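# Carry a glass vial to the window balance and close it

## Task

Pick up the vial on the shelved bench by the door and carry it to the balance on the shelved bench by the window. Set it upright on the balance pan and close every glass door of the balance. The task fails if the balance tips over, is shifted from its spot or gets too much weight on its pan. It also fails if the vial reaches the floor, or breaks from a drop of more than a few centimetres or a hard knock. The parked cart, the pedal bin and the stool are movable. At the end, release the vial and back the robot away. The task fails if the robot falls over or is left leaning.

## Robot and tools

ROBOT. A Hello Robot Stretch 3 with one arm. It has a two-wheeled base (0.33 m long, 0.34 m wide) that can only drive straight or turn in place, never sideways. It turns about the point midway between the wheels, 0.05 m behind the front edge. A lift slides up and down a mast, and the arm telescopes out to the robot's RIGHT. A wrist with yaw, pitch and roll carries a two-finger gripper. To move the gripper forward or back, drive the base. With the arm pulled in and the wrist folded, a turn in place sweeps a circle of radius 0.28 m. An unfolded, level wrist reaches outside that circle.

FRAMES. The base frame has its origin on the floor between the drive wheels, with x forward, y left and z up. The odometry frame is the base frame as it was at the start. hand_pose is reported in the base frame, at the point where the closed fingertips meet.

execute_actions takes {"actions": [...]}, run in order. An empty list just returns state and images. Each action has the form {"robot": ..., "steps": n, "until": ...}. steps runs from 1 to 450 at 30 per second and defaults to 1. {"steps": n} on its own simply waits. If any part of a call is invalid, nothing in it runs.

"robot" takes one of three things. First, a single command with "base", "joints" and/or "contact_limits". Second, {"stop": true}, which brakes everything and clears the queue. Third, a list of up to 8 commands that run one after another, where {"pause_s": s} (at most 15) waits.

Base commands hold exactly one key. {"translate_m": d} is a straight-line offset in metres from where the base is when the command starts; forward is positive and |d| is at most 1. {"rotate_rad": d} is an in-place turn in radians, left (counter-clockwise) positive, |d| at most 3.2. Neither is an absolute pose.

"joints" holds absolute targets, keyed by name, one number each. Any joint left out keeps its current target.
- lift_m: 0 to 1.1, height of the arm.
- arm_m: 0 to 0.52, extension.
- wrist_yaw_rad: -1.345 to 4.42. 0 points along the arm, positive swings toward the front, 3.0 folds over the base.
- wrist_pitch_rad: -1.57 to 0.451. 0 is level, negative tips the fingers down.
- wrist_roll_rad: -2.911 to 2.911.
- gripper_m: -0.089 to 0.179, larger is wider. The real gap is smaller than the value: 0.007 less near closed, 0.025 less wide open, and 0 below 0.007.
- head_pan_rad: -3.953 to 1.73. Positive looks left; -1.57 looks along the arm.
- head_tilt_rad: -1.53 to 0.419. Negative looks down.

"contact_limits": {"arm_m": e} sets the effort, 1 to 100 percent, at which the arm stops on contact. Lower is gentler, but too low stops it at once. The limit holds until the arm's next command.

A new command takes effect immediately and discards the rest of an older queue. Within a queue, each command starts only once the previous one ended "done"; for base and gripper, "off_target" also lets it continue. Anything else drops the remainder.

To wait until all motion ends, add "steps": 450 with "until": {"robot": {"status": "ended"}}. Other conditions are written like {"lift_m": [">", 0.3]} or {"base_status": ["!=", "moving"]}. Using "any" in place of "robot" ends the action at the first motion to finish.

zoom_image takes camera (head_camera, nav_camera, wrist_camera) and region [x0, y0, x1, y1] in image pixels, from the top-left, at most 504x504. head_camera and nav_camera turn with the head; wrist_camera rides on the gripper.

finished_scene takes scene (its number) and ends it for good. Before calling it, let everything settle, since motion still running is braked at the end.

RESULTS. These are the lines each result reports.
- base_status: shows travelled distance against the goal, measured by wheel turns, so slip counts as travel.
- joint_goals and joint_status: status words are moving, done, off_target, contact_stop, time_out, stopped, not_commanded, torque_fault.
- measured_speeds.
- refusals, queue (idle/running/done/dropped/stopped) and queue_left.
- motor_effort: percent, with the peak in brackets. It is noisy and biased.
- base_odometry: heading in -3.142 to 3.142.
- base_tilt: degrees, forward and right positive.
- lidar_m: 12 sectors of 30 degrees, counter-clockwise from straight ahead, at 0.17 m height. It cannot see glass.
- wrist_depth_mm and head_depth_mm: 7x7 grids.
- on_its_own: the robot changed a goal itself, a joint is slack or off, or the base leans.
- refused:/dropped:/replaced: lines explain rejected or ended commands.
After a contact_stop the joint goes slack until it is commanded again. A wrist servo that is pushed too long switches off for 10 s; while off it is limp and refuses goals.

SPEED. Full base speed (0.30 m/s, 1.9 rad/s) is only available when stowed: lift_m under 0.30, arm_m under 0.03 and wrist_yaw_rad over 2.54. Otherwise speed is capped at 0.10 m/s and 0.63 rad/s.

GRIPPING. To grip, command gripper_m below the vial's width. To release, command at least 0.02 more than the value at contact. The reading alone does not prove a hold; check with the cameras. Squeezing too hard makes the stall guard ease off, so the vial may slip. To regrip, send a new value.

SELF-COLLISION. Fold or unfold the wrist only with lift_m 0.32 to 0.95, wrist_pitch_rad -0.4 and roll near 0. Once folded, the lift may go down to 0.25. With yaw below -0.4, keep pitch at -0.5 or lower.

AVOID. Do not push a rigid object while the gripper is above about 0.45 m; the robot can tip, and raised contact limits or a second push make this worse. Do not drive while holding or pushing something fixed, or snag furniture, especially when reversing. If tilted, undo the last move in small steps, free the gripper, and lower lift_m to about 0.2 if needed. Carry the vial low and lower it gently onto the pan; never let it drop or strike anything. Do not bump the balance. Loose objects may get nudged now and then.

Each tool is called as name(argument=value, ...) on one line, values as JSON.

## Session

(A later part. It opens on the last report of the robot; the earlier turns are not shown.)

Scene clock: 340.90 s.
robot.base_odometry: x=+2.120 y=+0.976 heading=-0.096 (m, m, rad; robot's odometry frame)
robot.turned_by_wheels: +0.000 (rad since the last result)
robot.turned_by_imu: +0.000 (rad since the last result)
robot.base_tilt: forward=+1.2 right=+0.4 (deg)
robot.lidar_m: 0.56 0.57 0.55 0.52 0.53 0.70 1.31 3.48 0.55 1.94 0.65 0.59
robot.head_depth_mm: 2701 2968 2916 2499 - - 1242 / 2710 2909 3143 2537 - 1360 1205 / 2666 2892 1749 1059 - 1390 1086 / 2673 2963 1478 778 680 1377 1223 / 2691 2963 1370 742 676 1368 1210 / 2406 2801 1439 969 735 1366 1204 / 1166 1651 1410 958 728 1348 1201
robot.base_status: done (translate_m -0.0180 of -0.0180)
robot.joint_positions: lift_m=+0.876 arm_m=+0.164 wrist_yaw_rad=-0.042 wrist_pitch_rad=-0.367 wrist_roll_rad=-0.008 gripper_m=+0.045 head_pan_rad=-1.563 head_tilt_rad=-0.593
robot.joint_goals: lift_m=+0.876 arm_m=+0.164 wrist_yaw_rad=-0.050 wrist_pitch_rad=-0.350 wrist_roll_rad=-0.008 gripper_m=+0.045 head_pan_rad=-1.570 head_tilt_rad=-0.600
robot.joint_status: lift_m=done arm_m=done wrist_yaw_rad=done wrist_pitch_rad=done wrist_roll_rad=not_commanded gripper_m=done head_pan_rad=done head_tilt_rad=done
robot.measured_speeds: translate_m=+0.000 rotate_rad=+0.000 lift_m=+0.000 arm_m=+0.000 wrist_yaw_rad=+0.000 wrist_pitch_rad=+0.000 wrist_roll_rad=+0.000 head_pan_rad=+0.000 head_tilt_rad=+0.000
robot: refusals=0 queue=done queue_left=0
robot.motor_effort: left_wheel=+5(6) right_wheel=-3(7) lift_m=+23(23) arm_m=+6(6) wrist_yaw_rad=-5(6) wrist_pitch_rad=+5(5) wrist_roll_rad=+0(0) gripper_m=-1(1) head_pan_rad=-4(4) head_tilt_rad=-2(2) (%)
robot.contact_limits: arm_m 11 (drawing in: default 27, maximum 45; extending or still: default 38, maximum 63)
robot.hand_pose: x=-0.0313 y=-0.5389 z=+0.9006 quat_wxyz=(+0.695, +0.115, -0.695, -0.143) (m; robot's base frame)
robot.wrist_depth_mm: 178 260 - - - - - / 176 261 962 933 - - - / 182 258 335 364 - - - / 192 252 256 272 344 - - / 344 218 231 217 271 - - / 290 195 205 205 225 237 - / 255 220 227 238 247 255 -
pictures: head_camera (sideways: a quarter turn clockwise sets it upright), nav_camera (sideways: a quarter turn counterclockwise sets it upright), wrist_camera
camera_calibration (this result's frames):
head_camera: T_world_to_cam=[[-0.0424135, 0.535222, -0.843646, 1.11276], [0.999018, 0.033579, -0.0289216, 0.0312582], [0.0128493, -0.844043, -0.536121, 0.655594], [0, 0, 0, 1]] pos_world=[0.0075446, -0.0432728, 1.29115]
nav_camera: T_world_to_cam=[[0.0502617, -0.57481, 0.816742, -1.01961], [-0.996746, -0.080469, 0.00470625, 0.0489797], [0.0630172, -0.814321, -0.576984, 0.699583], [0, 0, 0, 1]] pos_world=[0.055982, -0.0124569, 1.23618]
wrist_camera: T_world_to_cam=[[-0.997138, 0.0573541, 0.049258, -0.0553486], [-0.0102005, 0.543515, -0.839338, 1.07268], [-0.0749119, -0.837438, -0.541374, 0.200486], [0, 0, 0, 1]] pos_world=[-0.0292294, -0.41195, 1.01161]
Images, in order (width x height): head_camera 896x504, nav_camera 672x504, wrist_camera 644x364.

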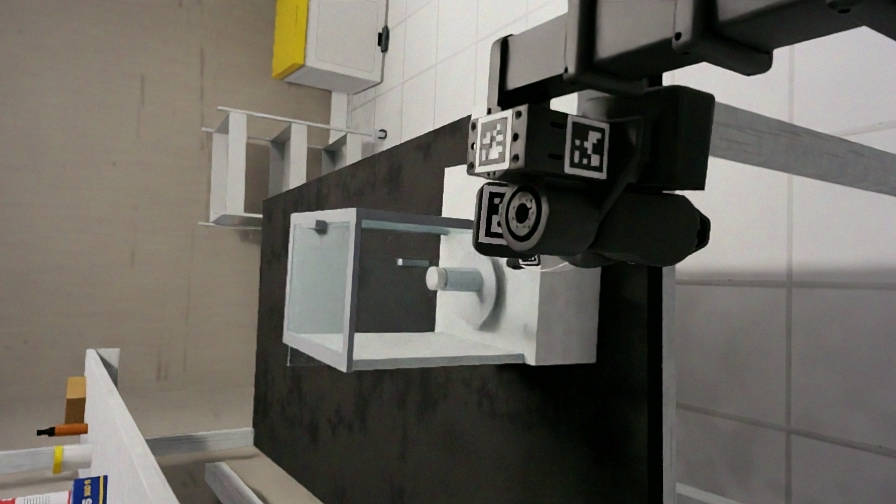

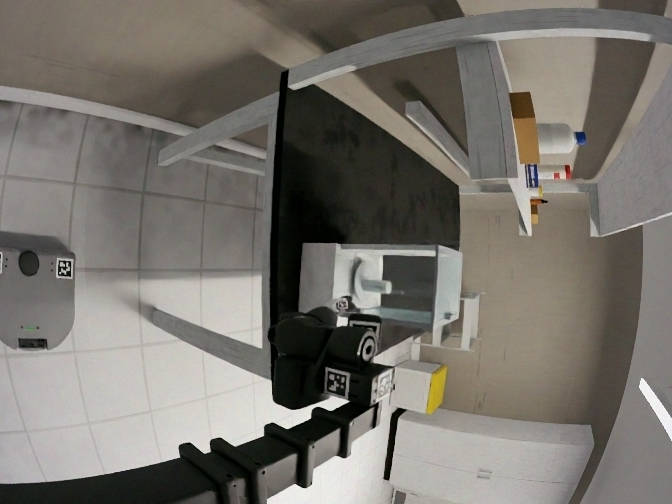

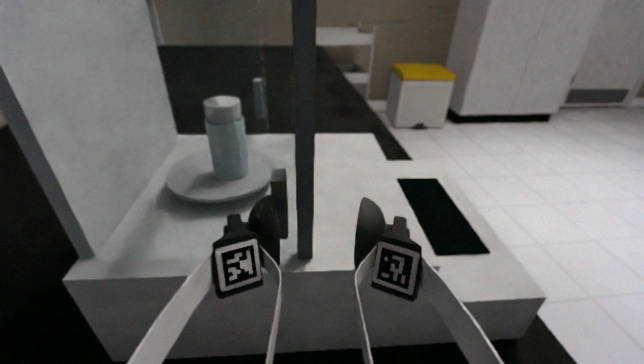

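execute_actions(actions=[{"robot": {"base": {"translate_m": -0.007}}, "steps": 450, "until": {"robot": {"status": "ended"}}}])

Scene clock: 343.70 s.
robot.base_odometry: x=+2.113 y=+0.977 heading=-0.096 (m, m, rad; robot's odometry frame)
robot.turned_by_wheels: +0.000 (rad since the last result)
robot.turned_by_imu: +0.000 (rad since the last result)
robot.base_tilt: forward=+1.2 right=+0.7 (deg)
robot.lidar_m: 0.56 0.58 0.55 0.52 0.53 0.70 1.31 3.48 0.55 0.57 0.65 0.60
robot.head_depth_mm: 2702 2983 2933 2477 - - 1235 / 2704 2915 3146 2540 - 1364 1210 / 2696 2898 1767 1054 - 1393 1014 / 2677 2919 1479 787 680 1386 1218 / 2691 2967 1380 733 676 1376 1207 / 2445 2817 1432 928 711 1361 1207 / 1410 1670 1409 963 730 1353 1195
robot.base_status: done (translate_m -0.0070 of -0.0070)
robot.joint_positions: lift_m=+0.876 arm_m=+0.164 wrist_yaw_rad=-0.042 wrist_pitch_rad=-0.367 wrist_roll_rad=-0.008 gripper_m=+0.045 head_pan_rad=-1.563 head_tilt_rad=-0.593
robot.joint_goals: lift_m=+0.876 arm_m=+0.164 wrist_yaw_rad=-0.050 wrist_pitch_rad=-0.350 wrist_roll_rad=-0.008 gripper_m=+0.045 head_pan_rad=-1.570 head_tilt_rad=-0.600
robot.joint_status: lift_m=done arm_m=done wrist_yaw_rad=done wrist_pitch_rad=done wrist_roll_rad=not_commanded gripper_m=done head_pan_rad=done head_tilt_rad=done
robot.measured_speeds: translate_m=+0.000 rotate_rad=+0.000 lift_m=+0.000 arm_m=+0.000 wrist_yaw_rad=+0.000 wrist_pitch_rad=+0.000 wrist_roll_rad=+0.000 head_pan_rad=+0.000 head_tilt_rad=+0.000
robot: refusals=0 queue=done queue_left=0
robot.motor_effort: left_wheel=+5(7) right_wheel=-5(7) lift_m=+23(23) arm_m=+6(6) wrist_yaw_rad=-6(5) wrist_pitch_rad=+5(5) wrist_roll_rad=+0(0) gripper_m=-1(1) head_pan_rad=-4(4) head_tilt_rad=-2(2) (%)
robot.contact_limits: arm_m 11 (drawing in: default 27, maximum 45; extending or still: default 38, maximum 63)
robot.hand_pose: x=-0.0313 y=-0.5389 z=+0.9006 quat_wxyz=(+0.695, +0.115, -0.695, -0.143) (m; robot's base frame)
robot.wrist_depth_mm: 187 275 - - - - - / 186 273 956 932 - - - / 187 272 336 364 - - - / 190 251 254 271 358 - - / 266 221 232 215 281 - - / 282 196 207 207 221 245 - / 254 217 226 238 247 256 -
pictures: head_camera (sideways: a quarter turn clockwise sets it upright), nav_camera (sideways: a quarter turn counterclockwise sets it upright), wrist_camera
camera_calibration (this result's frames):
head_camera: T_world_to_cam=[[-0.0424135, 0.535223, -0.843646, 1.11276], [0.999018, 0.033579, -0.0289216, 0.0312582], [0.0128493, -0.844043, -0.536121, 0.655594], [0, 0, 0, 1]] pos_world=[0.0075446, -0.0432728, 1.29115]
nav_camera: T_world_to_cam=[[0.0502617, -0.57481, 0.816742, -1.01961], [-0.996746, -0.080469, 0.00470624, 0.0489797], [0.0630172, -0.814321, -0.576984, 0.699583], [0, 0, 0, 1]] pos_world=[0.055982, -0.0124569, 1.23618]
wrist_camera: T_world_to_cam=[[-0.997139, 0.0573404, 0.0492597, -0.0553544], [-0.0102094, 0.543515, -0.839338, 1.07268], [-0.0749013, -0.837439, -0.541374, 0.200486], [0, 0, 0, 1]] pos_world=[-0.0292279, -0.41195, 1.01161]
Images, in order (width x height): head_camera 896x504, nav_camera 672x504, wrist_camera 644x364.

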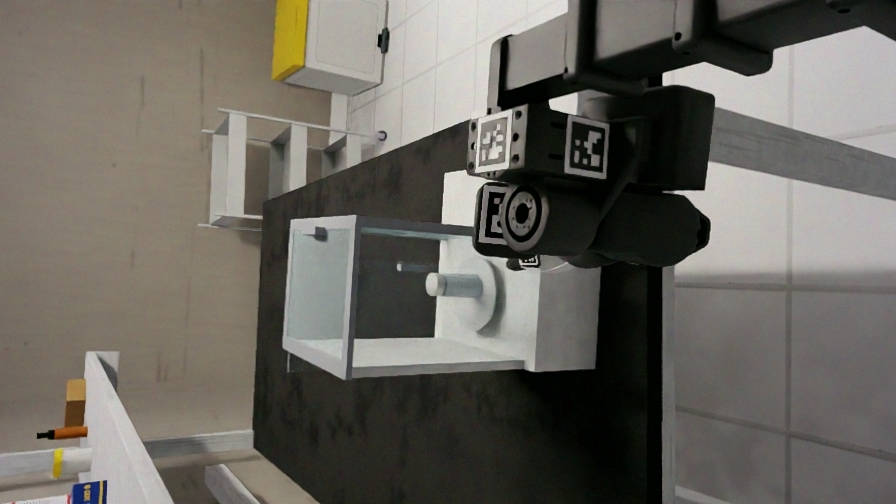

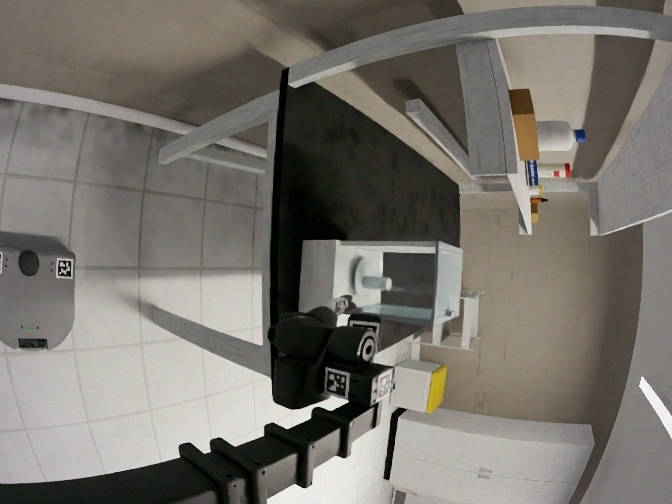

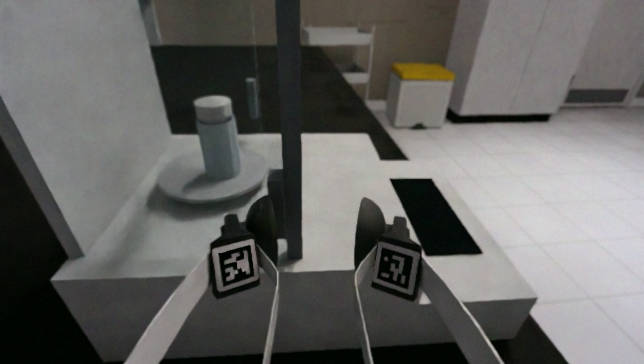

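execute_actions(actions=[{"robot": [{"base": {"translate_m": 0.01}}, {"joints": {"arm_m": 0.0}}, {"base": {"translate_m": -0.63}, "joints": {"wrist_yaw_rad": 1.60, "head_pan_rad": -0.9, "head_tilt_rad": -0.6}}, {"base": {"rotate_rad": 1.6826}}, {"base": {"translate_m": -1.0}}, {"base": {"translate_m": -0.0513}}, {"base": {"rotate_rad": -0.1116}}], "steps": 450, "until": {"robot": {"status": "ended"}}}, {"steps": 450, "until": {"robot": {"status": "ended"}}}])

Scene clock: 391.40 s.
robot.base_odometry: x=+1.512 y=-0.015 heading=+1.475 (m, m, rad; robot's odometry frame)
robot.turned_by_wheels: +1.571 (rad since the last result)
robot.turned_by_imu: +1.577 (rad since the last result)
robot.base_tilt: forward=+1.1 right=+0.6 (deg)
robot.lidar_m: 1.53 1.21 1.27 3.09 3.24 1.83 1.68 0.99 1.03 0.97 0.99 0.55
robot.head_depth_mm: 933 991 1089 1036 769 615 513 / 928 1059 1152 982 766 610 511 / 1050 993 710 732 705 605 532 / 1140 1245 1288 781 638 599 1166 / 1229 1356 1489 809 649 584 1186 / 1330 1479 1660 1881 665 769 938 / 1454 1595 1779 1964 1702 1387 1228
robot.base_status: done (rotate_rad -0.1114 of -0.1116)
robot.joint_positions: lift_m=+0.876 arm_m=+0.000 wrist_yaw_rad=+1.598 wrist_pitch_rad=-0.367 wrist_roll_rad=-0.008 gripper_m=+0.045 head_pan_rad=-0.907 head_tilt_rad=-0.593
robot.joint_goals: lift_m=+0.876 arm_m=+0.000 wrist_yaw_rad=+1.600 wrist_pitch_rad=-0.350 wrist_roll_rad=-0.008 gripper_m=+0.045 head_pan_rad=-0.900 head_tilt_rad=-0.600
robot.joint_status: lift_m=done arm_m=done wrist_yaw_rad=done wrist_pitch_rad=done wrist_roll_rad=not_commanded gripper_m=done head_pan_rad=done head_tilt_rad=done
robot.measured_speeds: translate_m=+0.000 rotate_rad=+0.000 lift_m=+0.000 arm_m=+0.000 wrist_yaw_rad=+0.000 wrist_pitch_rad=+0.000 wrist_roll_rad=+0.000 head_pan_rad=+0.000 head_tilt_rad=+0.000
robot: refusals=0 queue=done queue_left=0
robot.motor_effort: left_wheel=+4(10) right_wheel=-3(6) lift_m=+23(23) arm_m=-5(7) wrist_yaw_rad=+2(4) wrist_pitch_rad=+5(5) wrist_roll_rad=+0(0) gripper_m=+0(1) head_pan_rad=+4(43) head_tilt_rad=-2(2) (%)
robot.hand_pose: x=+0.2091 y=-0.1393 z=+0.9006 quat_wxyz=(+0.579, +0.586, -0.390, +0.411) (m; robot's base frame)
robot.wrist_depth_mm: - - - - - - - / - - - - - - - / - - - - - - 414 / - - - - 475 364 311 / - - - - 388 303 280 / - - - - 632 303 296 / - - - - - 270 268
pictures: head_camera (sideways: a quarter turn clockwise sets it upright), nav_camera (sideways: a quarter turn counterclockwise sets it upright), wrist_camera
camera_calibration (this result's frames):
head_camera: T_world_to_cam=[[-0.360081, 0.398251, -0.843646, 1.1147], [0.771161, 0.635983, -0.0289216, 0.0326481], [0.525027, -0.661, -0.536121, 0.65247], [0, 0, 0, 1]] pos_world=[0.03364, -0.0334092, 1.29115]
nav_camera: T_world_to_cam=[[0.390447, -0.424833, 0.816742, -1.02169], [-0.740759, -0.671754, 0.00470624, 0.0474182], [0.546651, -0.606846, -0.576984, 0.696633], [0, 0, 0, 1]] pos_world=[0.053226, 0.0205557, 1.23618]
wrist_camera: T_world_to_cam=[[0.0117446, -0.998717, 0.0492574, -0.19662], [-0.541508, -0.0477647, -0.839338, 0.886681], [0.840614, -0.0168155, -0.541374, 0.476009], [0, 0, 0, 1]] pos_world=[0.0823136, -0.146012, 1.01161]
Images, in order (width x height): head_camera 896x504, nav_camera 672x504, wrist_camera 644x364.

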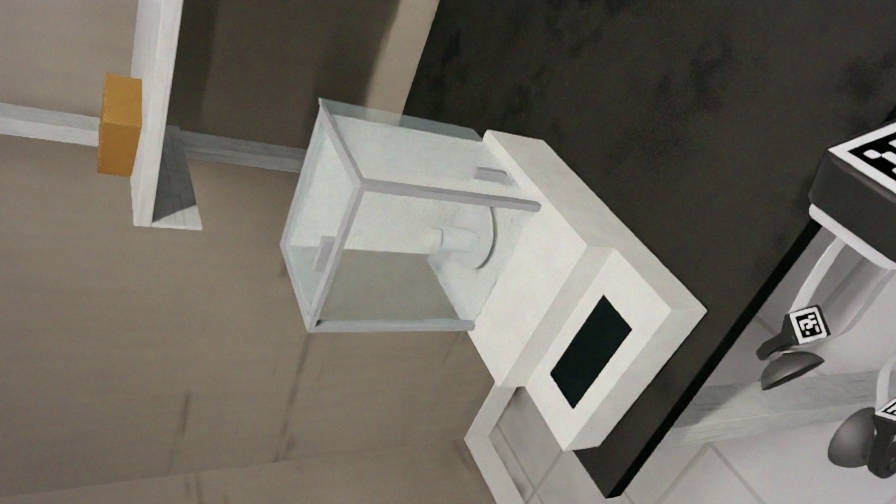

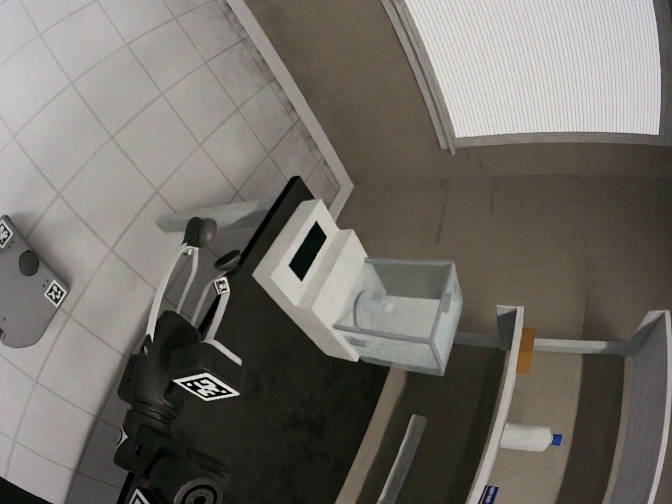

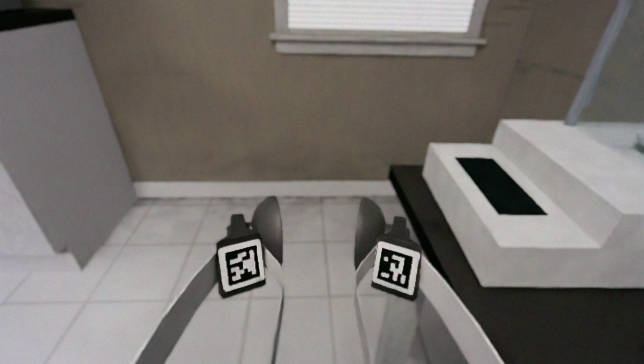

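execute_actions(actions=[{"robot": {"base": {"translate_m": 0.035}, "joints": {"arm_m": 0.374}}, "steps": 450, "until": {"robot": {"status": "ended"}}}])

Scene clock: 402.27 s.
robot.base_odometry: x=+1.516 y=+0.020 heading=+1.475 (m, m, rad; robot's odometry frame)
robot.turned_by_wheels: +0.000 (rad since the last result)
robot.turned_by_imu: +0.000 (rad since the last result)
robot.base_tilt: forward=+0.9 right=+0.8 (deg)
robot.lidar_m: 1.49 1.18 1.22 2.85 3.26 1.87 1.71 1.02 1.03 0.97 0.99 0.52
robot.head_depth_mm: 927 993 1085 1036 744 616 512 / 908 998 1093 735 721 611 509 / 1060 1144 711 728 664 606 531 / 1138 1246 1351 789 624 576 1161 / 1226 1352 1498 1645 649 581 1212 / 1338 1472 1665 1899 664 729 947 / 1435 1579 1730 1926 1766 1425 1196
robot.base_status: done (translate_m +0.0350 of +0.0350)
robot.joint_positions: lift_m=+0.876 arm_m=+0.374 wrist_yaw_rad=+1.598 wrist_pitch_rad=-0.367 wrist_roll_rad=-0.008 gripper_m=+0.045 head_pan_rad=-0.907 head_tilt_rad=-0.593
robot.joint_goals: lift_m=+0.876 arm_m=+0.374 wrist_yaw_rad=+1.600 wrist_pitch_rad=-0.350 wrist_roll_rad=-0.008 gripper_m=+0.045 head_pan_rad=-0.900 head_tilt_rad=-0.600
robot.joint_status: lift_m=done arm_m=done wrist_yaw_rad=done wrist_pitch_rad=done wrist_roll_rad=not_commanded gripper_m=done head_pan_rad=done head_tilt_rad=done
robot.measured_speeds: translate_m=+0.000 rotate_rad=+0.000 lift_m=+0.000 arm_m=+0.000 wrist_yaw_rad=+0.000 wrist_pitch_rad=+0.000 wrist_roll_rad=+0.000 head_pan_rad=+0.000 head_tilt_rad=+0.000
robot: refusals=0 queue=done queue_left=0
robot.motor_effort: left_wheel=+4(8) right_wheel=-3(3) lift_m=+23(23) arm_m=+6(5) wrist_yaw_rad=+2(3) wrist_pitch_rad=+5(5) wrist_roll_rad=+0(0) gripper_m=+1(1) head_pan_rad=+4(3) head_tilt_rad=-2(2) (%)
robot.hand_pose: x=+0.2091 y=-0.5124 z=+0.9006 quat_wxyz=(+0.579, +0.586, -0.390, +0.411) (m; robot's base frame)
robot.wrist_depth_mm: - - - - - 195 673 / - - - - 329 212 637 / - - 382 360 324 856 657 / - 362 269 273 274 484 486 / - 256 232 231 237 381 385 / - 248 259 250 263 313 316 / 266 260 260 262 264 267 267
pictures: head_camera (sideways: a quarter turn clockwise sets it upright), nav_camera (sideways: a quarter turn counterclockwise sets it upright), wrist_camera
camera_calibration (this result's frames):
head_camera: T_world_to_cam=[[-0.360084, 0.398248, -0.843646, 1.1147], [0.771156, 0.635989, -0.0289216, 0.0326481], [0.525032, -0.660996, -0.536121, 0.65247], [0, 0, 0, 1]] pos_world=[0.0336403, -0.0334089, 1.29115]
nav_camera: T_world_to_cam=[[0.390451, -0.42483, 0.816742, -1.02169], [-0.740754, -0.67176, 0.00470623, 0.0474182], [0.546655, -0.606842, -0.576984, 0.696633], [0, 0, 0, 1]] pos_world=[0.0532258, 0.020556, 1.23618]
wrist_camera: T_world_to_cam=[[0.0120723, -0.998713, 0.0492575, -0.56934], [-0.541492, -0.0479424, -0.839338, 0.868763], [0.840619, -0.0165398, -0.541374, 0.469877], [0, 0, 0, 1]] pos_world=[0.0823138, -0.519185, 1.01161]
Images, in order (width x height): head_camera 896x504, nav_camera 672x504, wrist_camera 644x364.

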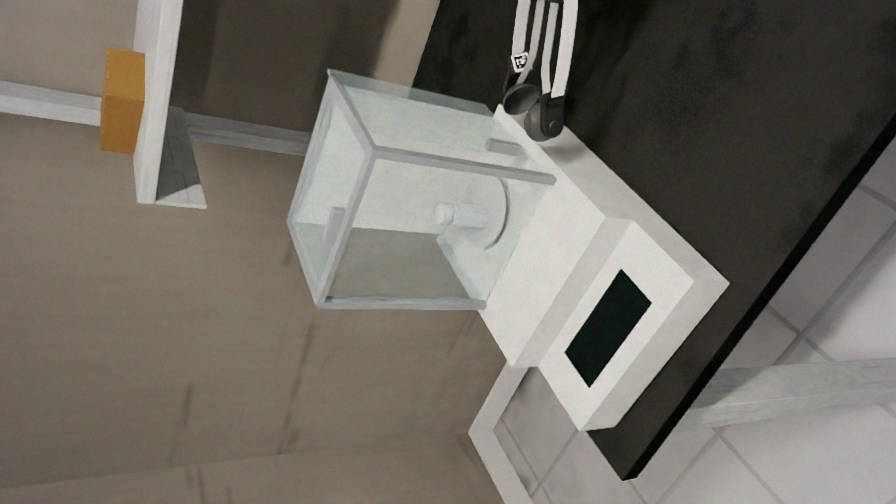

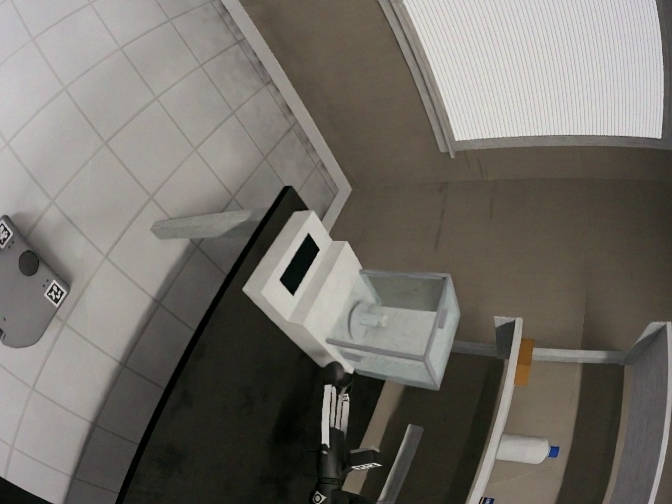

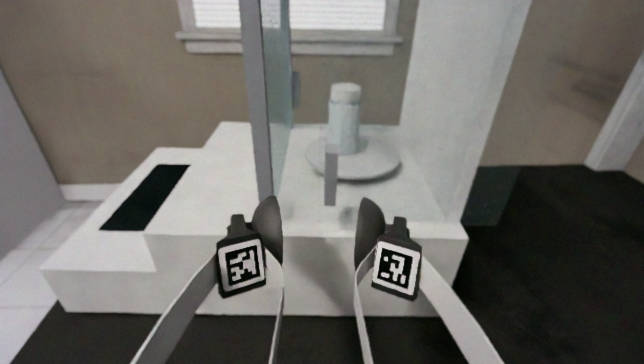

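execute_actions(actions=[{"robot": [{"joints": {"arm_m": 0.398, "wrist_yaw_rad": 1.68}}, {"base": {"translate_m": 0.028}}], "steps": 450, "until": {"robot": {"status": "ended"}}}])

Scene clock: 408.50 s.
robot.base_odometry: x=+1.518 y=+0.048 heading=+1.475 (m, m, rad; robot's odometry frame)
robot.turned_by_wheels: +0.000 (rad since the last result)
robot.turned_by_imu: +0.000 (rad since the last result)
robot.base_tilt: forward=+1.0 right=+0.5 (deg)
robot.lidar_m: 1.47 1.16 1.18 2.85 3.25 1.90 1.74 1.05 1.03 0.97 0.99 0.50
robot.head_depth_mm: 928 991 1074 1037 746 615 512 / 976 973 1016 693 711 610 509 / 1055 1147 709 738 621 594 528 / 1131 1240 1343 784 624 561 1159 / 1222 1343 1503 1686 649 580 1180 / 1331 1475 1668 1899 1783 697 930 / 1421 1556 1705 1876 1760 1392 1195
robot.base_status: done (translate_m +0.0280 of +0.0280)
robot.joint_positions: lift_m=+0.876 arm_m=+0.398 wrist_yaw_rad=+1.677 wrist_pitch_rad=-0.367 wrist_roll_rad=-0.008 gripper_m=+0.045 head_pan_rad=-0.907 head_tilt_rad=-0.593
robot.joint_goals: lift_m=+0.876 arm_m=+0.398 wrist_yaw_rad=+1.680 wrist_pitch_rad=-0.350 wrist_roll_rad=-0.008 gripper_m=+0.045 head_pan_rad=-0.900 head_tilt_rad=-0.600
robot.joint_status: lift_m=done arm_m=done wrist_yaw_rad=done wrist_pitch_rad=done wrist_roll_rad=not_commanded gripper_m=done head_pan_rad=done head_tilt_rad=done
robot.measured_speeds: translate_m=+0.000 rotate_rad=+0.000 lift_m=+0.000 arm_m=+0.000 wrist_yaw_rad=+0.000 wrist_pitch_rad=+0.000 wrist_roll_rad=+0.000 head_pan_rad=+0.000 head_tilt_rad=+0.000
robot: refusals=0 queue=done queue_left=0
robot.motor_effort: left_wheel=+3(7) right_wheel=-3(4) lift_m=+23(23) arm_m=+6(8) wrist_yaw_rad=+2(3) wrist_pitch_rad=+5(5) wrist_roll_rad=+0(0) gripper_m=+1(0) head_pan_rad=+4(4) head_tilt_rad=-2(2) (%)
robot.hand_pose: x=+0.2079 y=-0.5182 z=+0.9006 quat_wxyz=(+0.563, +0.601, -0.366, +0.433) (m; robot's base frame)
robot.wrist_depth_mm: - - - - - 164 656 / - - - - - 174 682 / - - - 334 343 190 690 / - 365 269 267 261 437 620 / - 253 232 227 228 366 387 / 243 231 221 209 212 301 314 / 256 250 245 243 233 267 267
pictures: head_camera (sideways: a quarter turn clockwise sets it upright), nav_camera (sideways: a quarter turn counterclockwise sets it upright), wrist_camera
camera_calibration (this result's frames):
head_camera: T_world_to_cam=[[-0.360084, 0.398248, -0.843646, 1.1147], [0.771156, 0.635989, -0.0289216, 0.0326481], [0.525032, -0.660996, -0.536121, 0.65247], [0, 0, 0, 1]] pos_world=[0.0336403, -0.033409, 1.29115]
nav_camera: T_world_to_cam=[[0.390451, -0.42483, 0.816742, -1.02169], [-0.740754, -0.67176, 0.00470624, 0.0474182], [0.546655, -0.606842, -0.576984, 0.696633], [0, 0, 0, 1]] pos_world=[0.0532258, 0.020556, 1.23618]
wrist_camera: T_world_to_cam=[[0.0909983, -0.994632, 0.0492574, -0.589413], [-0.536006, -0.0906056, -0.839338, 0.844582], [0.839295, 0.0499761, -0.541374, 0.505539], [0, 0, 0, 1]] pos_world=[0.0820398, -0.53499, 1.01161]
Images, in order (width x height): head_camera 896x504, nav_camera 672x504, wrist_camera 644x364.

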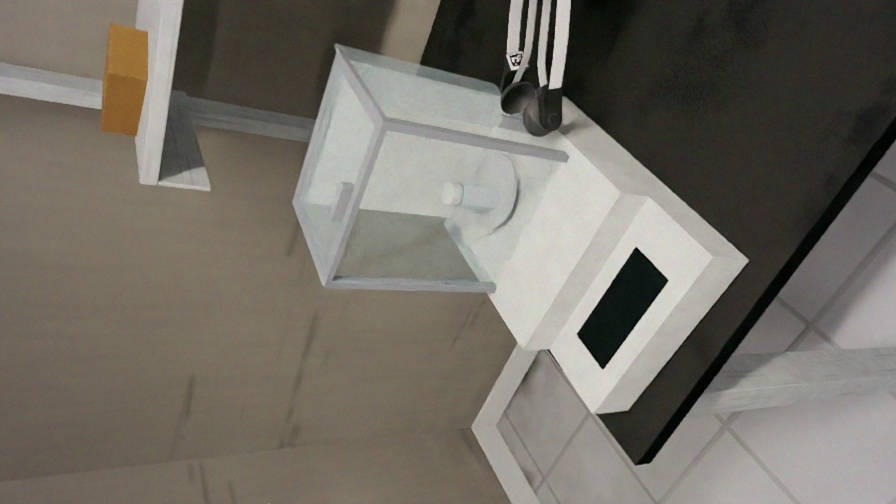

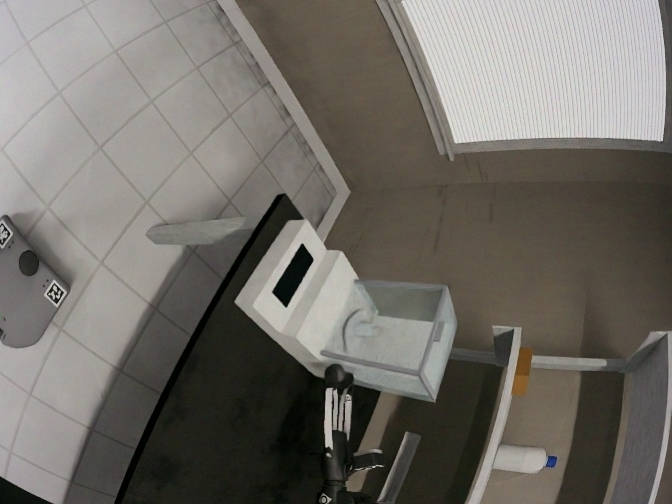

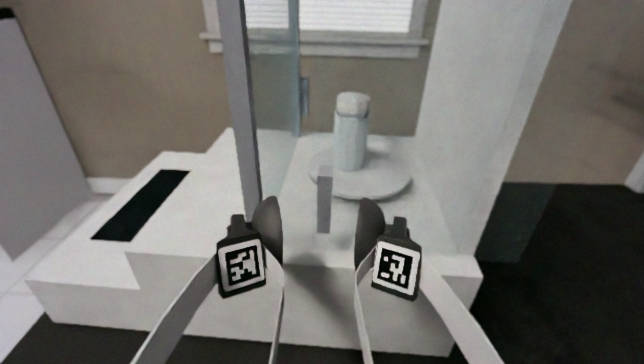

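execute_actions(actions=[{"robot": [{"base": {"translate_m": 0.006}}, {"joints": {"arm_m": 0.358}, "contact_limits": {"arm_m": 12}}], "steps": 450, "until": {"robot": {"status": "ended"}}}])

Scene clock: 413.60 s.
robot.base_odometry: x=+1.519 y=+0.054 heading=+1.475 (m, m, rad; robot's odometry frame)
robot.turned_by_wheels: +0.000 (rad since the last result)
robot.turned_by_imu: +0.000 (rad since the last result)
robot.base_tilt: forward=+1.1 right=+0.6 (deg)
robot.lidar_m: 1.46 1.16 1.17 2.85 3.26 1.91 1.75 1.05 1.03 0.97 0.99 0.50
robot.head_depth_mm: 926 988 1076 1042 771 616 514 / 974 964 1008 695 702 610 509 / 1059 1147 707 732 618 591 529 / 1134 1238 1335 783 624 556 1163 / 1227 1333 1503 1683 648 579 1186 / 1324 1465 1655 1898 1789 695 932 / 1421 1561 1712 1879 1764 1392 1204
robot.base_status: done (translate_m +0.0060 of +0.0060)
robot.joint_positions: lift_m=+0.876 arm_m=+0.358 wrist_yaw_rad=+1.675 wrist_pitch_rad=-0.368 wrist_roll_rad=-0.008 gripper_m=+0.045 head_pan_rad=-0.907 head_tilt_rad=-0.593
robot.joint_goals: lift_m=+0.876 arm_m=+0.358 wrist_yaw_rad=+1.680 wrist_pitch_rad=-0.350 wrist_roll_rad=-0.008 gripper_m=+0.045 head_pan_rad=-0.900 head_tilt_rad=-0.600
robot.joint_status: lift_m=done arm_m=done wrist_yaw_rad=done wrist_pitch_rad=done wrist_roll_rad=not_commanded gripper_m=done head_pan_rad=done head_tilt_rad=done
robot.measured_speeds: translate_m=+0.000 rotate_rad=+0.000 lift_m=+0.000 arm_m=+0.000 wrist_yaw_rad=+0.000 wrist_pitch_rad=+0.000 wrist_roll_rad=+0.000 head_pan_rad=+0.000 head_tilt_rad=+0.000
robot: refusals=0 queue=done queue_left=0
robot.motor_effort: left_wheel=+1(7) right_wheel=+0(5) lift_m=+23(23) arm_m=-6(5) wrist_yaw_rad=+5(4) wrist_pitch_rad=+5(5) wrist_roll_rad=+0(0) gripper_m=-1(2) head_pan_rad=+4(3) head_tilt_rad=-2(3) (%)
robot.contact_limits: arm_m 12 (drawing in: default 27, maximum 45; extending or still: default 38, maximum 63)
robot.hand_pose: x=+0.2078 y=-0.4796 z=+0.9003 quat_wxyz=(+0.563, +0.601, -0.366, +0.432) (m; robot's base frame)
robot.wrist_depth_mm: - - - - - 237 151 / - - - - - 236 150 / - - - 361 341 231 173 / - - 314 260 259 225 471 / - 276 230 212 234 211 382 / - 227 212 201 203 196 316 / - 244 243 234 224 230 269
pictures: head_camera (sideways: a quarter turn clockwise sets it upright), nav_camera (sideways: a quarter turn counterclockwise sets it upright), wrist_camera
camera_calibration (this result's frames):
head_camera: T_world_to_cam=[[-0.360084, 0.398248, -0.843646, 1.1147], [0.771156, 0.635989, -0.0289216, 0.0326481], [0.525032, -0.660996, -0.536121, 0.65247], [0, 0, 0, 1]] pos_world=[0.0336403, -0.033409, 1.29115]
nav_camera: T_world_to_cam=[[0.390451, -0.42483, 0.816742, -1.02169], [-0.740754, -0.67176, 0.00470624, 0.0474182], [0.546655, -0.606842, -0.576984, 0.696633], [0, 0, 0, 1]] pos_world=[0.0532258, 0.020556, 1.23618]
wrist_camera: T_world_to_cam=[[0.0889391, -0.994817, 0.0492773, -0.550654], [-0.537361, -0.0895796, -0.838582, 0.847847], [0.83865, 0.0481031, -0.542543, 0.503814], [0, 0, 0, 1]] pos_world=[0.0820509, -0.496086, 1.01146]
Images, in order (width x height): head_camera 896x504, nav_camera 672x504, wrist_camera 644x364.

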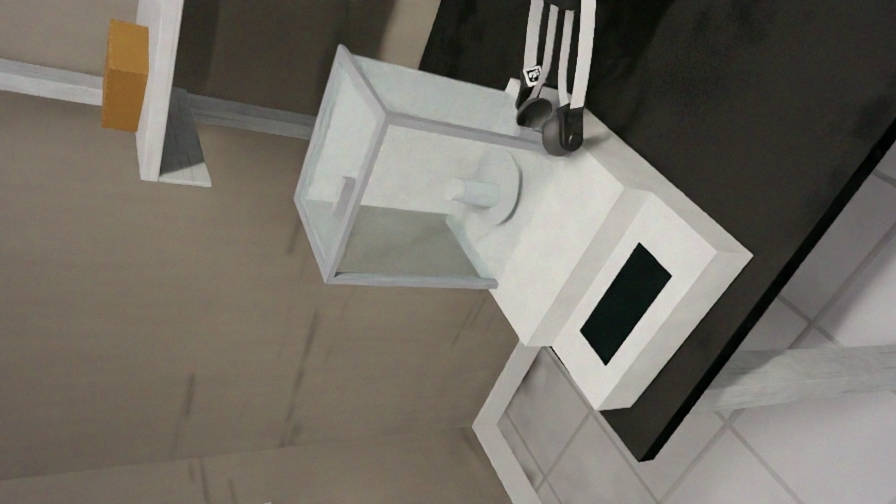

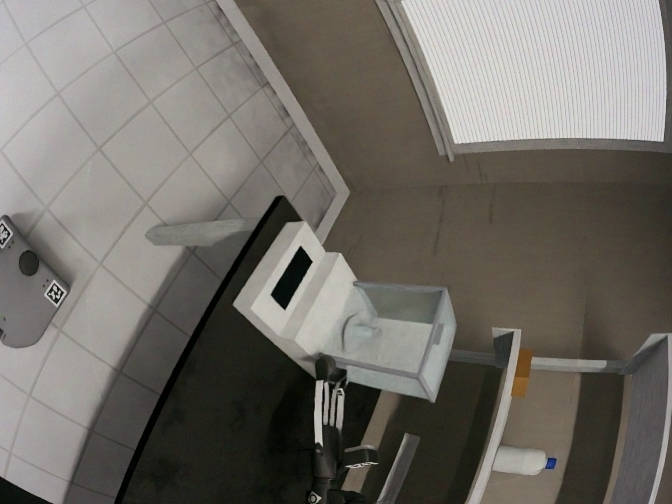

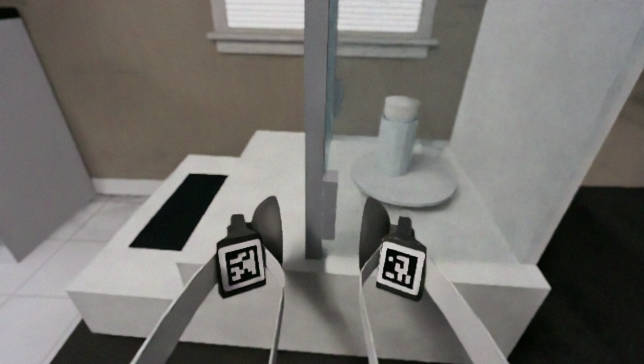

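execute_actions(actions=[{"robot": [{"base": {"translate_m": -0.06}}, {"joints": {"arm_m": 0.0}}], "steps": 450, "until": {"robot": {"status": "ended"}}}])

Scene clock: 420.60 s.
robot.base_odometry: x=+1.513 y=-0.006 heading=+1.475 (m, m, rad; robot's odometry frame)
robot.turned_by_wheels: +0.000 (rad since the last result)
robot.turned_by_imu: +0.000 (rad since the last result)
robot.base_tilt: forward=+1.1 right=+0.5 (deg)
robot.lidar_m: 1.52 1.20 1.25 3.09 3.24 1.84 1.69 1.00 1.03 0.98 0.99 0.55
robot.head_depth_mm: 939 999 1083 1039 774 614 513 / 941 1052 1139 979 763 611 508 / 1045 922 713 742 690 605 529 / 1135 1244 1315 774 633 594 1160 / 1222 1352 1493 1565 650 582 1197 / 1332 1482 1656 1894 663 755 993 / 1444 1590 1764 1944 1758 1392 1223
robot.base_status: done (translate_m -0.0600 of -0.0600)
robot.joint_positions: lift_m=+0.876 arm_m=+0.000 wrist_yaw_rad=+1.679 wrist_pitch_rad=-0.368 wrist_roll_rad=-0.008 gripper_m=+0.045 head_pan_rad=-0.907 head_tilt_rad=-0.593
robot.joint_goals: lift_m=+0.876 arm_m=+0.000 wrist_yaw_rad=+1.680 wrist_pitch_rad=-0.350 wrist_roll_rad=-0.008 gripper_m=+0.045 head_pan_rad=-0.900 head_tilt_rad=-0.600
robot.joint_status: lift_m=done arm_m=done wrist_yaw_rad=done wrist_pitch_rad=done wrist_roll_rad=not_commanded gripper_m=done head_pan_rad=done head_tilt_rad=done
robot.measured_speeds: translate_m=+0.000 rotate_rad=+0.000 lift_m=+0.000 arm_m=+0.000 wrist_yaw_rad=+0.000 wrist_pitch_rad=+0.000 wrist_roll_rad=+0.000 head_pan_rad=+0.000 head_tilt_rad=+0.000
robot: refusals=0 queue=done queue_left=0
robot.motor_effort: left_wheel=+4(6) right_wheel=-2(4) lift_m=+23(23) arm_m=-5(7) wrist_yaw_rad=+1(4) wrist_pitch_rad=+5(5) wrist_roll_rad=+0(0) gripper_m=-1(1) head_pan_rad=+4(4) head_tilt_rad=-2(1) (%)
robot.hand_pose: x=+0.2077 y=-0.1207 z=+0.9003 quat_wxyz=(+0.563, +0.602, -0.365, +0.433) (m; robot's base frame)
robot.wrist_depth_mm: - - - - - - - / - - - - - - - / - - - - - - 406 / - - - - - 380 331 / - - - - 553 313 280 / - - - - 610 304 266 / - - - - - 272 269
pictures: head_camera (sideways: a quarter turn clockwise sets it upright), nav_camera (sideways: a quarter turn counterclockwise sets it upright), wrist_camera
camera_calibration (this result's frames):
head_camera: T_world_to_cam=[[-0.360125, 0.398211, -0.843646, 1.1147], [0.77109, 0.636068, -0.0289216, 0.0326485], [0.525099, -0.660942, -0.536121, 0.652469], [0, 0, 0, 1]] pos_world=[0.0336437, -0.0334061, 1.29115]
nav_camera: T_world_to_cam=[[0.390494, -0.42479, 0.816742, -1.02169], [-0.740685, -0.671836, 0.00470624, 0.0474178], [0.546718, -0.606786, -0.576984, 0.696633], [0, 0, 0, 1]] pos_world=[0.0532237, 0.0205609, 1.23618]
wrist_camera: T_world_to_cam=[[0.0925848, -0.994485, 0.0492783, -0.194315], [-0.537029, -0.0915494, -0.838582, 0.879644], [0.838468, 0.051176, -0.542543, 0.487032], [0, 0, 0, 1]] pos_world=[0.0820233, -0.137637, 1.01146]
Images, in order (width x height): head_camera 896x504, nav_camera 672x504, wrist_camera 644x364.

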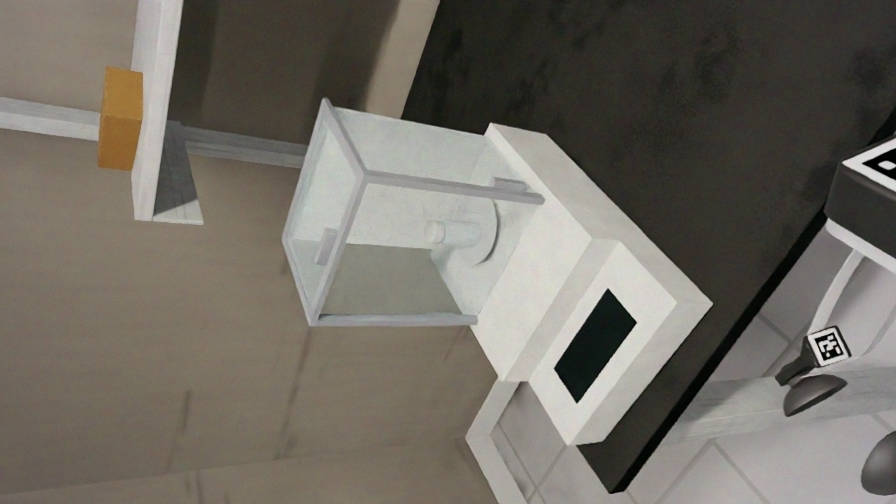

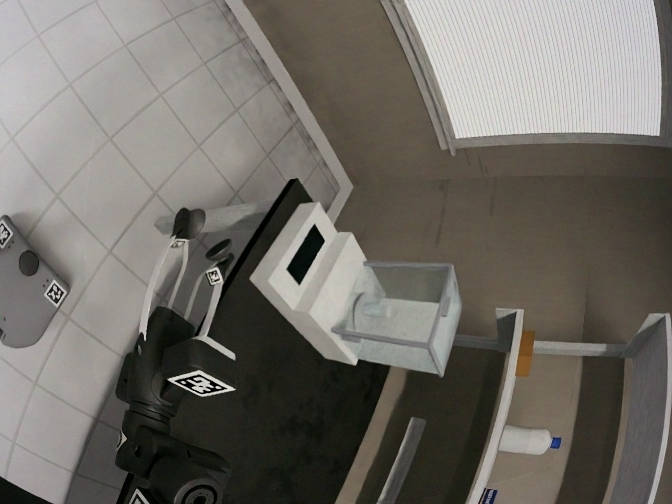

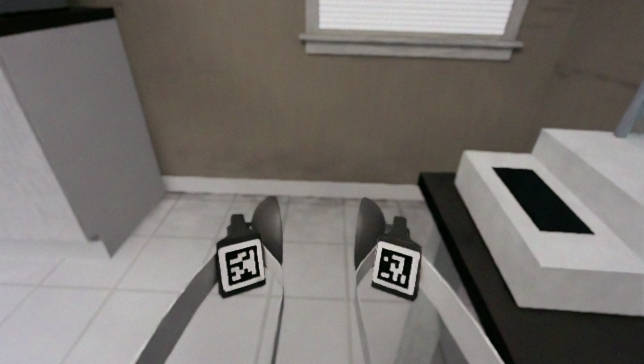

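zoom_image(camera="head_camera", region=[270, 85, 560, 340])

Region (270, 85, 560, 340) of head_camera's 896x504 image, scaled by 1.738, with more detail than that image has; it fills the top 443 rows of this view, and the rest is white.

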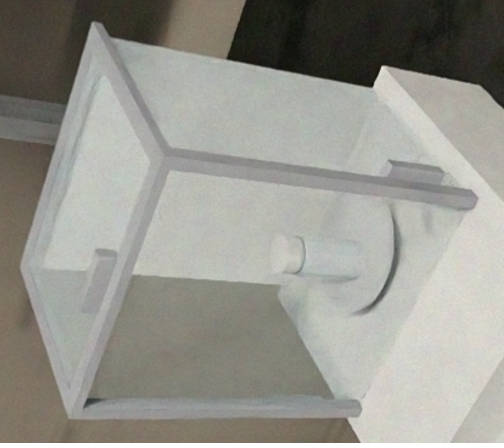

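execute_actions(actions=[])

Scene clock: 428.23 s.
robot.base_odometry: x=+1.513 y=-0.006 heading=+1.475 (m, m, rad; robot's odometry frame)
robot.turned_by_wheels: +0.000 (rad since the last result)
robot.turned_by_imu: +0.000 (rad since the last result)
robot.base_tilt: forward=+1.1 right=+0.7 (deg)
robot.lidar_m: 1.52 1.20 1.25 3.11 3.25 1.84 1.69 1.00 1.03 0.98 0.99 0.54
robot.head_depth_mm: 933 999 1091 1035 773 614 514 / 942 1045 1138 973 763 611 509 / 1053 921 711 742 690 606 530 / 1137 1244 1312 773 631 594 1162 / 1225 1350 1503 1579 649 580 1196 / 1330 1480 1669 1900 664 756 990 / 1448 1599 1769 1965 1758 1389 1233
robot.base_status: done (translate_m -0.0600 of -0.0600)
robot.joint_positions: lift_m=+0.876 arm_m=+0.000 wrist_yaw_rad=+1.679 wrist_pitch_rad=-0.368 wrist_roll_rad=-0.008 gripper_m=+0.045 head_pan_rad=-0.907 head_tilt_rad=-0.593
robot.joint_goals: lift_m=+0.876 arm_m=+0.000 wrist_yaw_rad=+1.680 wrist_pitch_rad=-0.350 wrist_roll_rad=-0.008 gripper_m=+0.045 head_pan_rad=-0.900 head_tilt_rad=-0.600
robot.joint_status: lift_m=done arm_m=done wrist_yaw_rad=done wrist_pitch_rad=done wrist_roll_rad=not_commanded gripper_m=done head_pan_rad=done head_tilt_rad=done
robot.measured_speeds: translate_m=+0.000 rotate_rad=+0.000 lift_m=+0.000 arm_m=+0.000 wrist_yaw_rad=+0.000 wrist_pitch_rad=+0.000 wrist_roll_rad=+0.000 head_pan_rad=+0.000 head_tilt_rad=+0.000
robot: refusals=0 queue=done queue_left=0
robot.motor_effort: left_wheel=+3(4) right_wheel=-2(2) lift_m=+23(23) arm_m=-5(5) wrist_yaw_rad=+2(2) wrist_pitch_rad=+5(5) wrist_roll_rad=+0(0) gripper_m=+0(0) head_pan_rad=+4(3) head_tilt_rad=-2(2) (%)
robot.hand_pose: x=+0.2077 y=-0.1207 z=+0.9003 quat_wxyz=(+0.563, +0.602, -0.365, +0.433) (m; robot's base frame)
robot.wrist_depth_mm: - - - - - - - / - - - - - - - / - - - - - - 407 / - - - - - 385 329 / - - - - 555 315 282 / - - - - 621 305 264 / - - - - - 272 267
pictures: head_camera (sideways: a quarter turn clockwise sets it upright), nav_camera (sideways: a quarter turn counterclockwise sets it upright), wrist_camera
camera_calibration (this result's frames):
head_camera: T_world_to_cam=[[-0.360125, 0.398211, -0.843646, 1.1147], [0.77109, 0.636068, -0.0289216, 0.0326485], [0.525099, -0.660942, -0.536121, 0.652469], [0, 0, 0, 1]] pos_world=[0.0336437, -0.0334061, 1.29115]
nav_camera: T_world_to_cam=[[0.390494, -0.42479, 0.816742, -1.02169], [-0.740685, -0.671836, 0.00470624, 0.0474178], [0.546718, -0.606786, -0.576984, 0.696633], [0, 0, 0, 1]] pos_world=[0.0532237, 0.0205609, 1.23618]
wrist_camera: T_world_to_cam=[[0.0925849, -0.994485, 0.0492782, -0.194315], [-0.537029, -0.0915495, -0.838582, 0.879643], [0.838468, 0.0511761, -0.542543, 0.487032], [0, 0, 0, 1]] pos_world=[0.0820233, -0.137637, 1.01146]
Images, in order (width x height): head_camera 896x504, nav_camera 672x504, wrist_camera 644x364.

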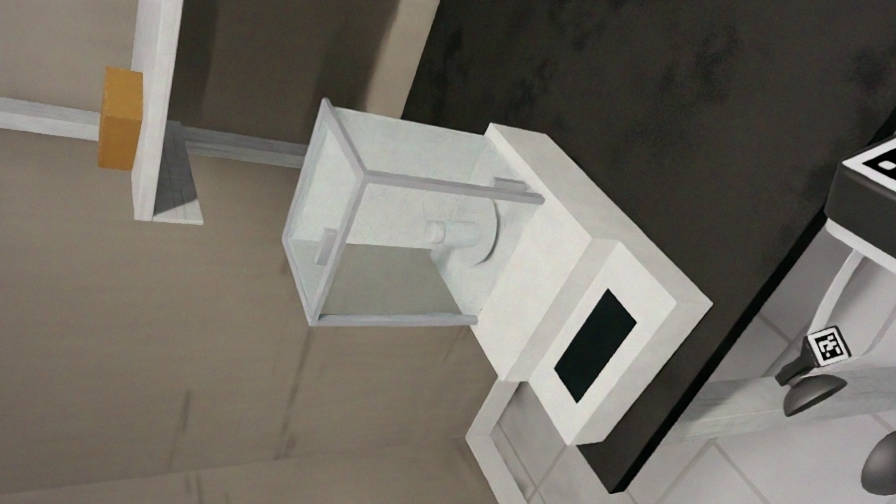

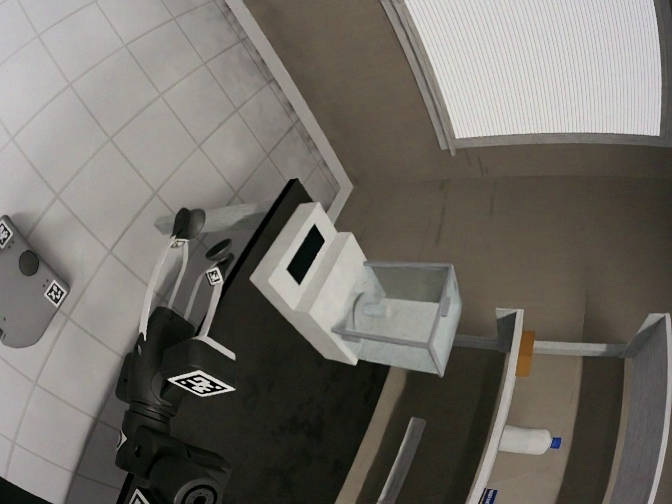

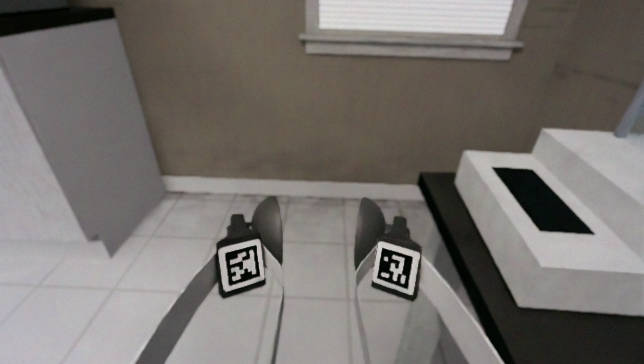

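zoom_image(camera="head_camera", region=[260, 80, 600, 350])

Region (260, 80, 600, 350) of head_camera's 896x504 image, scaled by 1.482, with more detail than that image has; it fills the top 400 rows of this view, and the rest is white.

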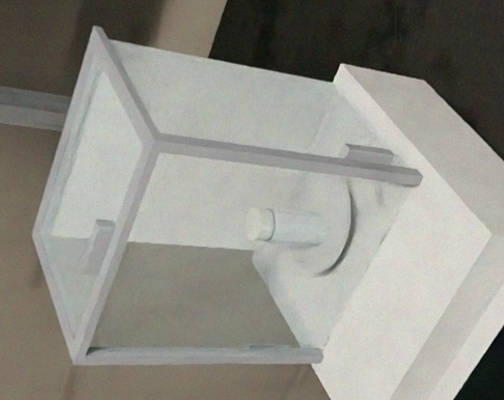

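zoom_image(camera="head_camera", region=[270, 90, 400, 330])

Region (270, 90, 400, 330) of head_camera's 896x504 image, scaled by 2.100, with more detail than that image has; it fills the left 273 columns of this view, and the rest is white.

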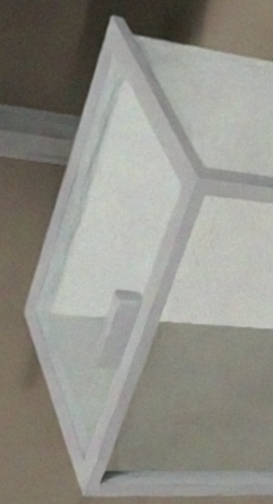

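finished_scene(scene=1)

The scene is finished: the task was done.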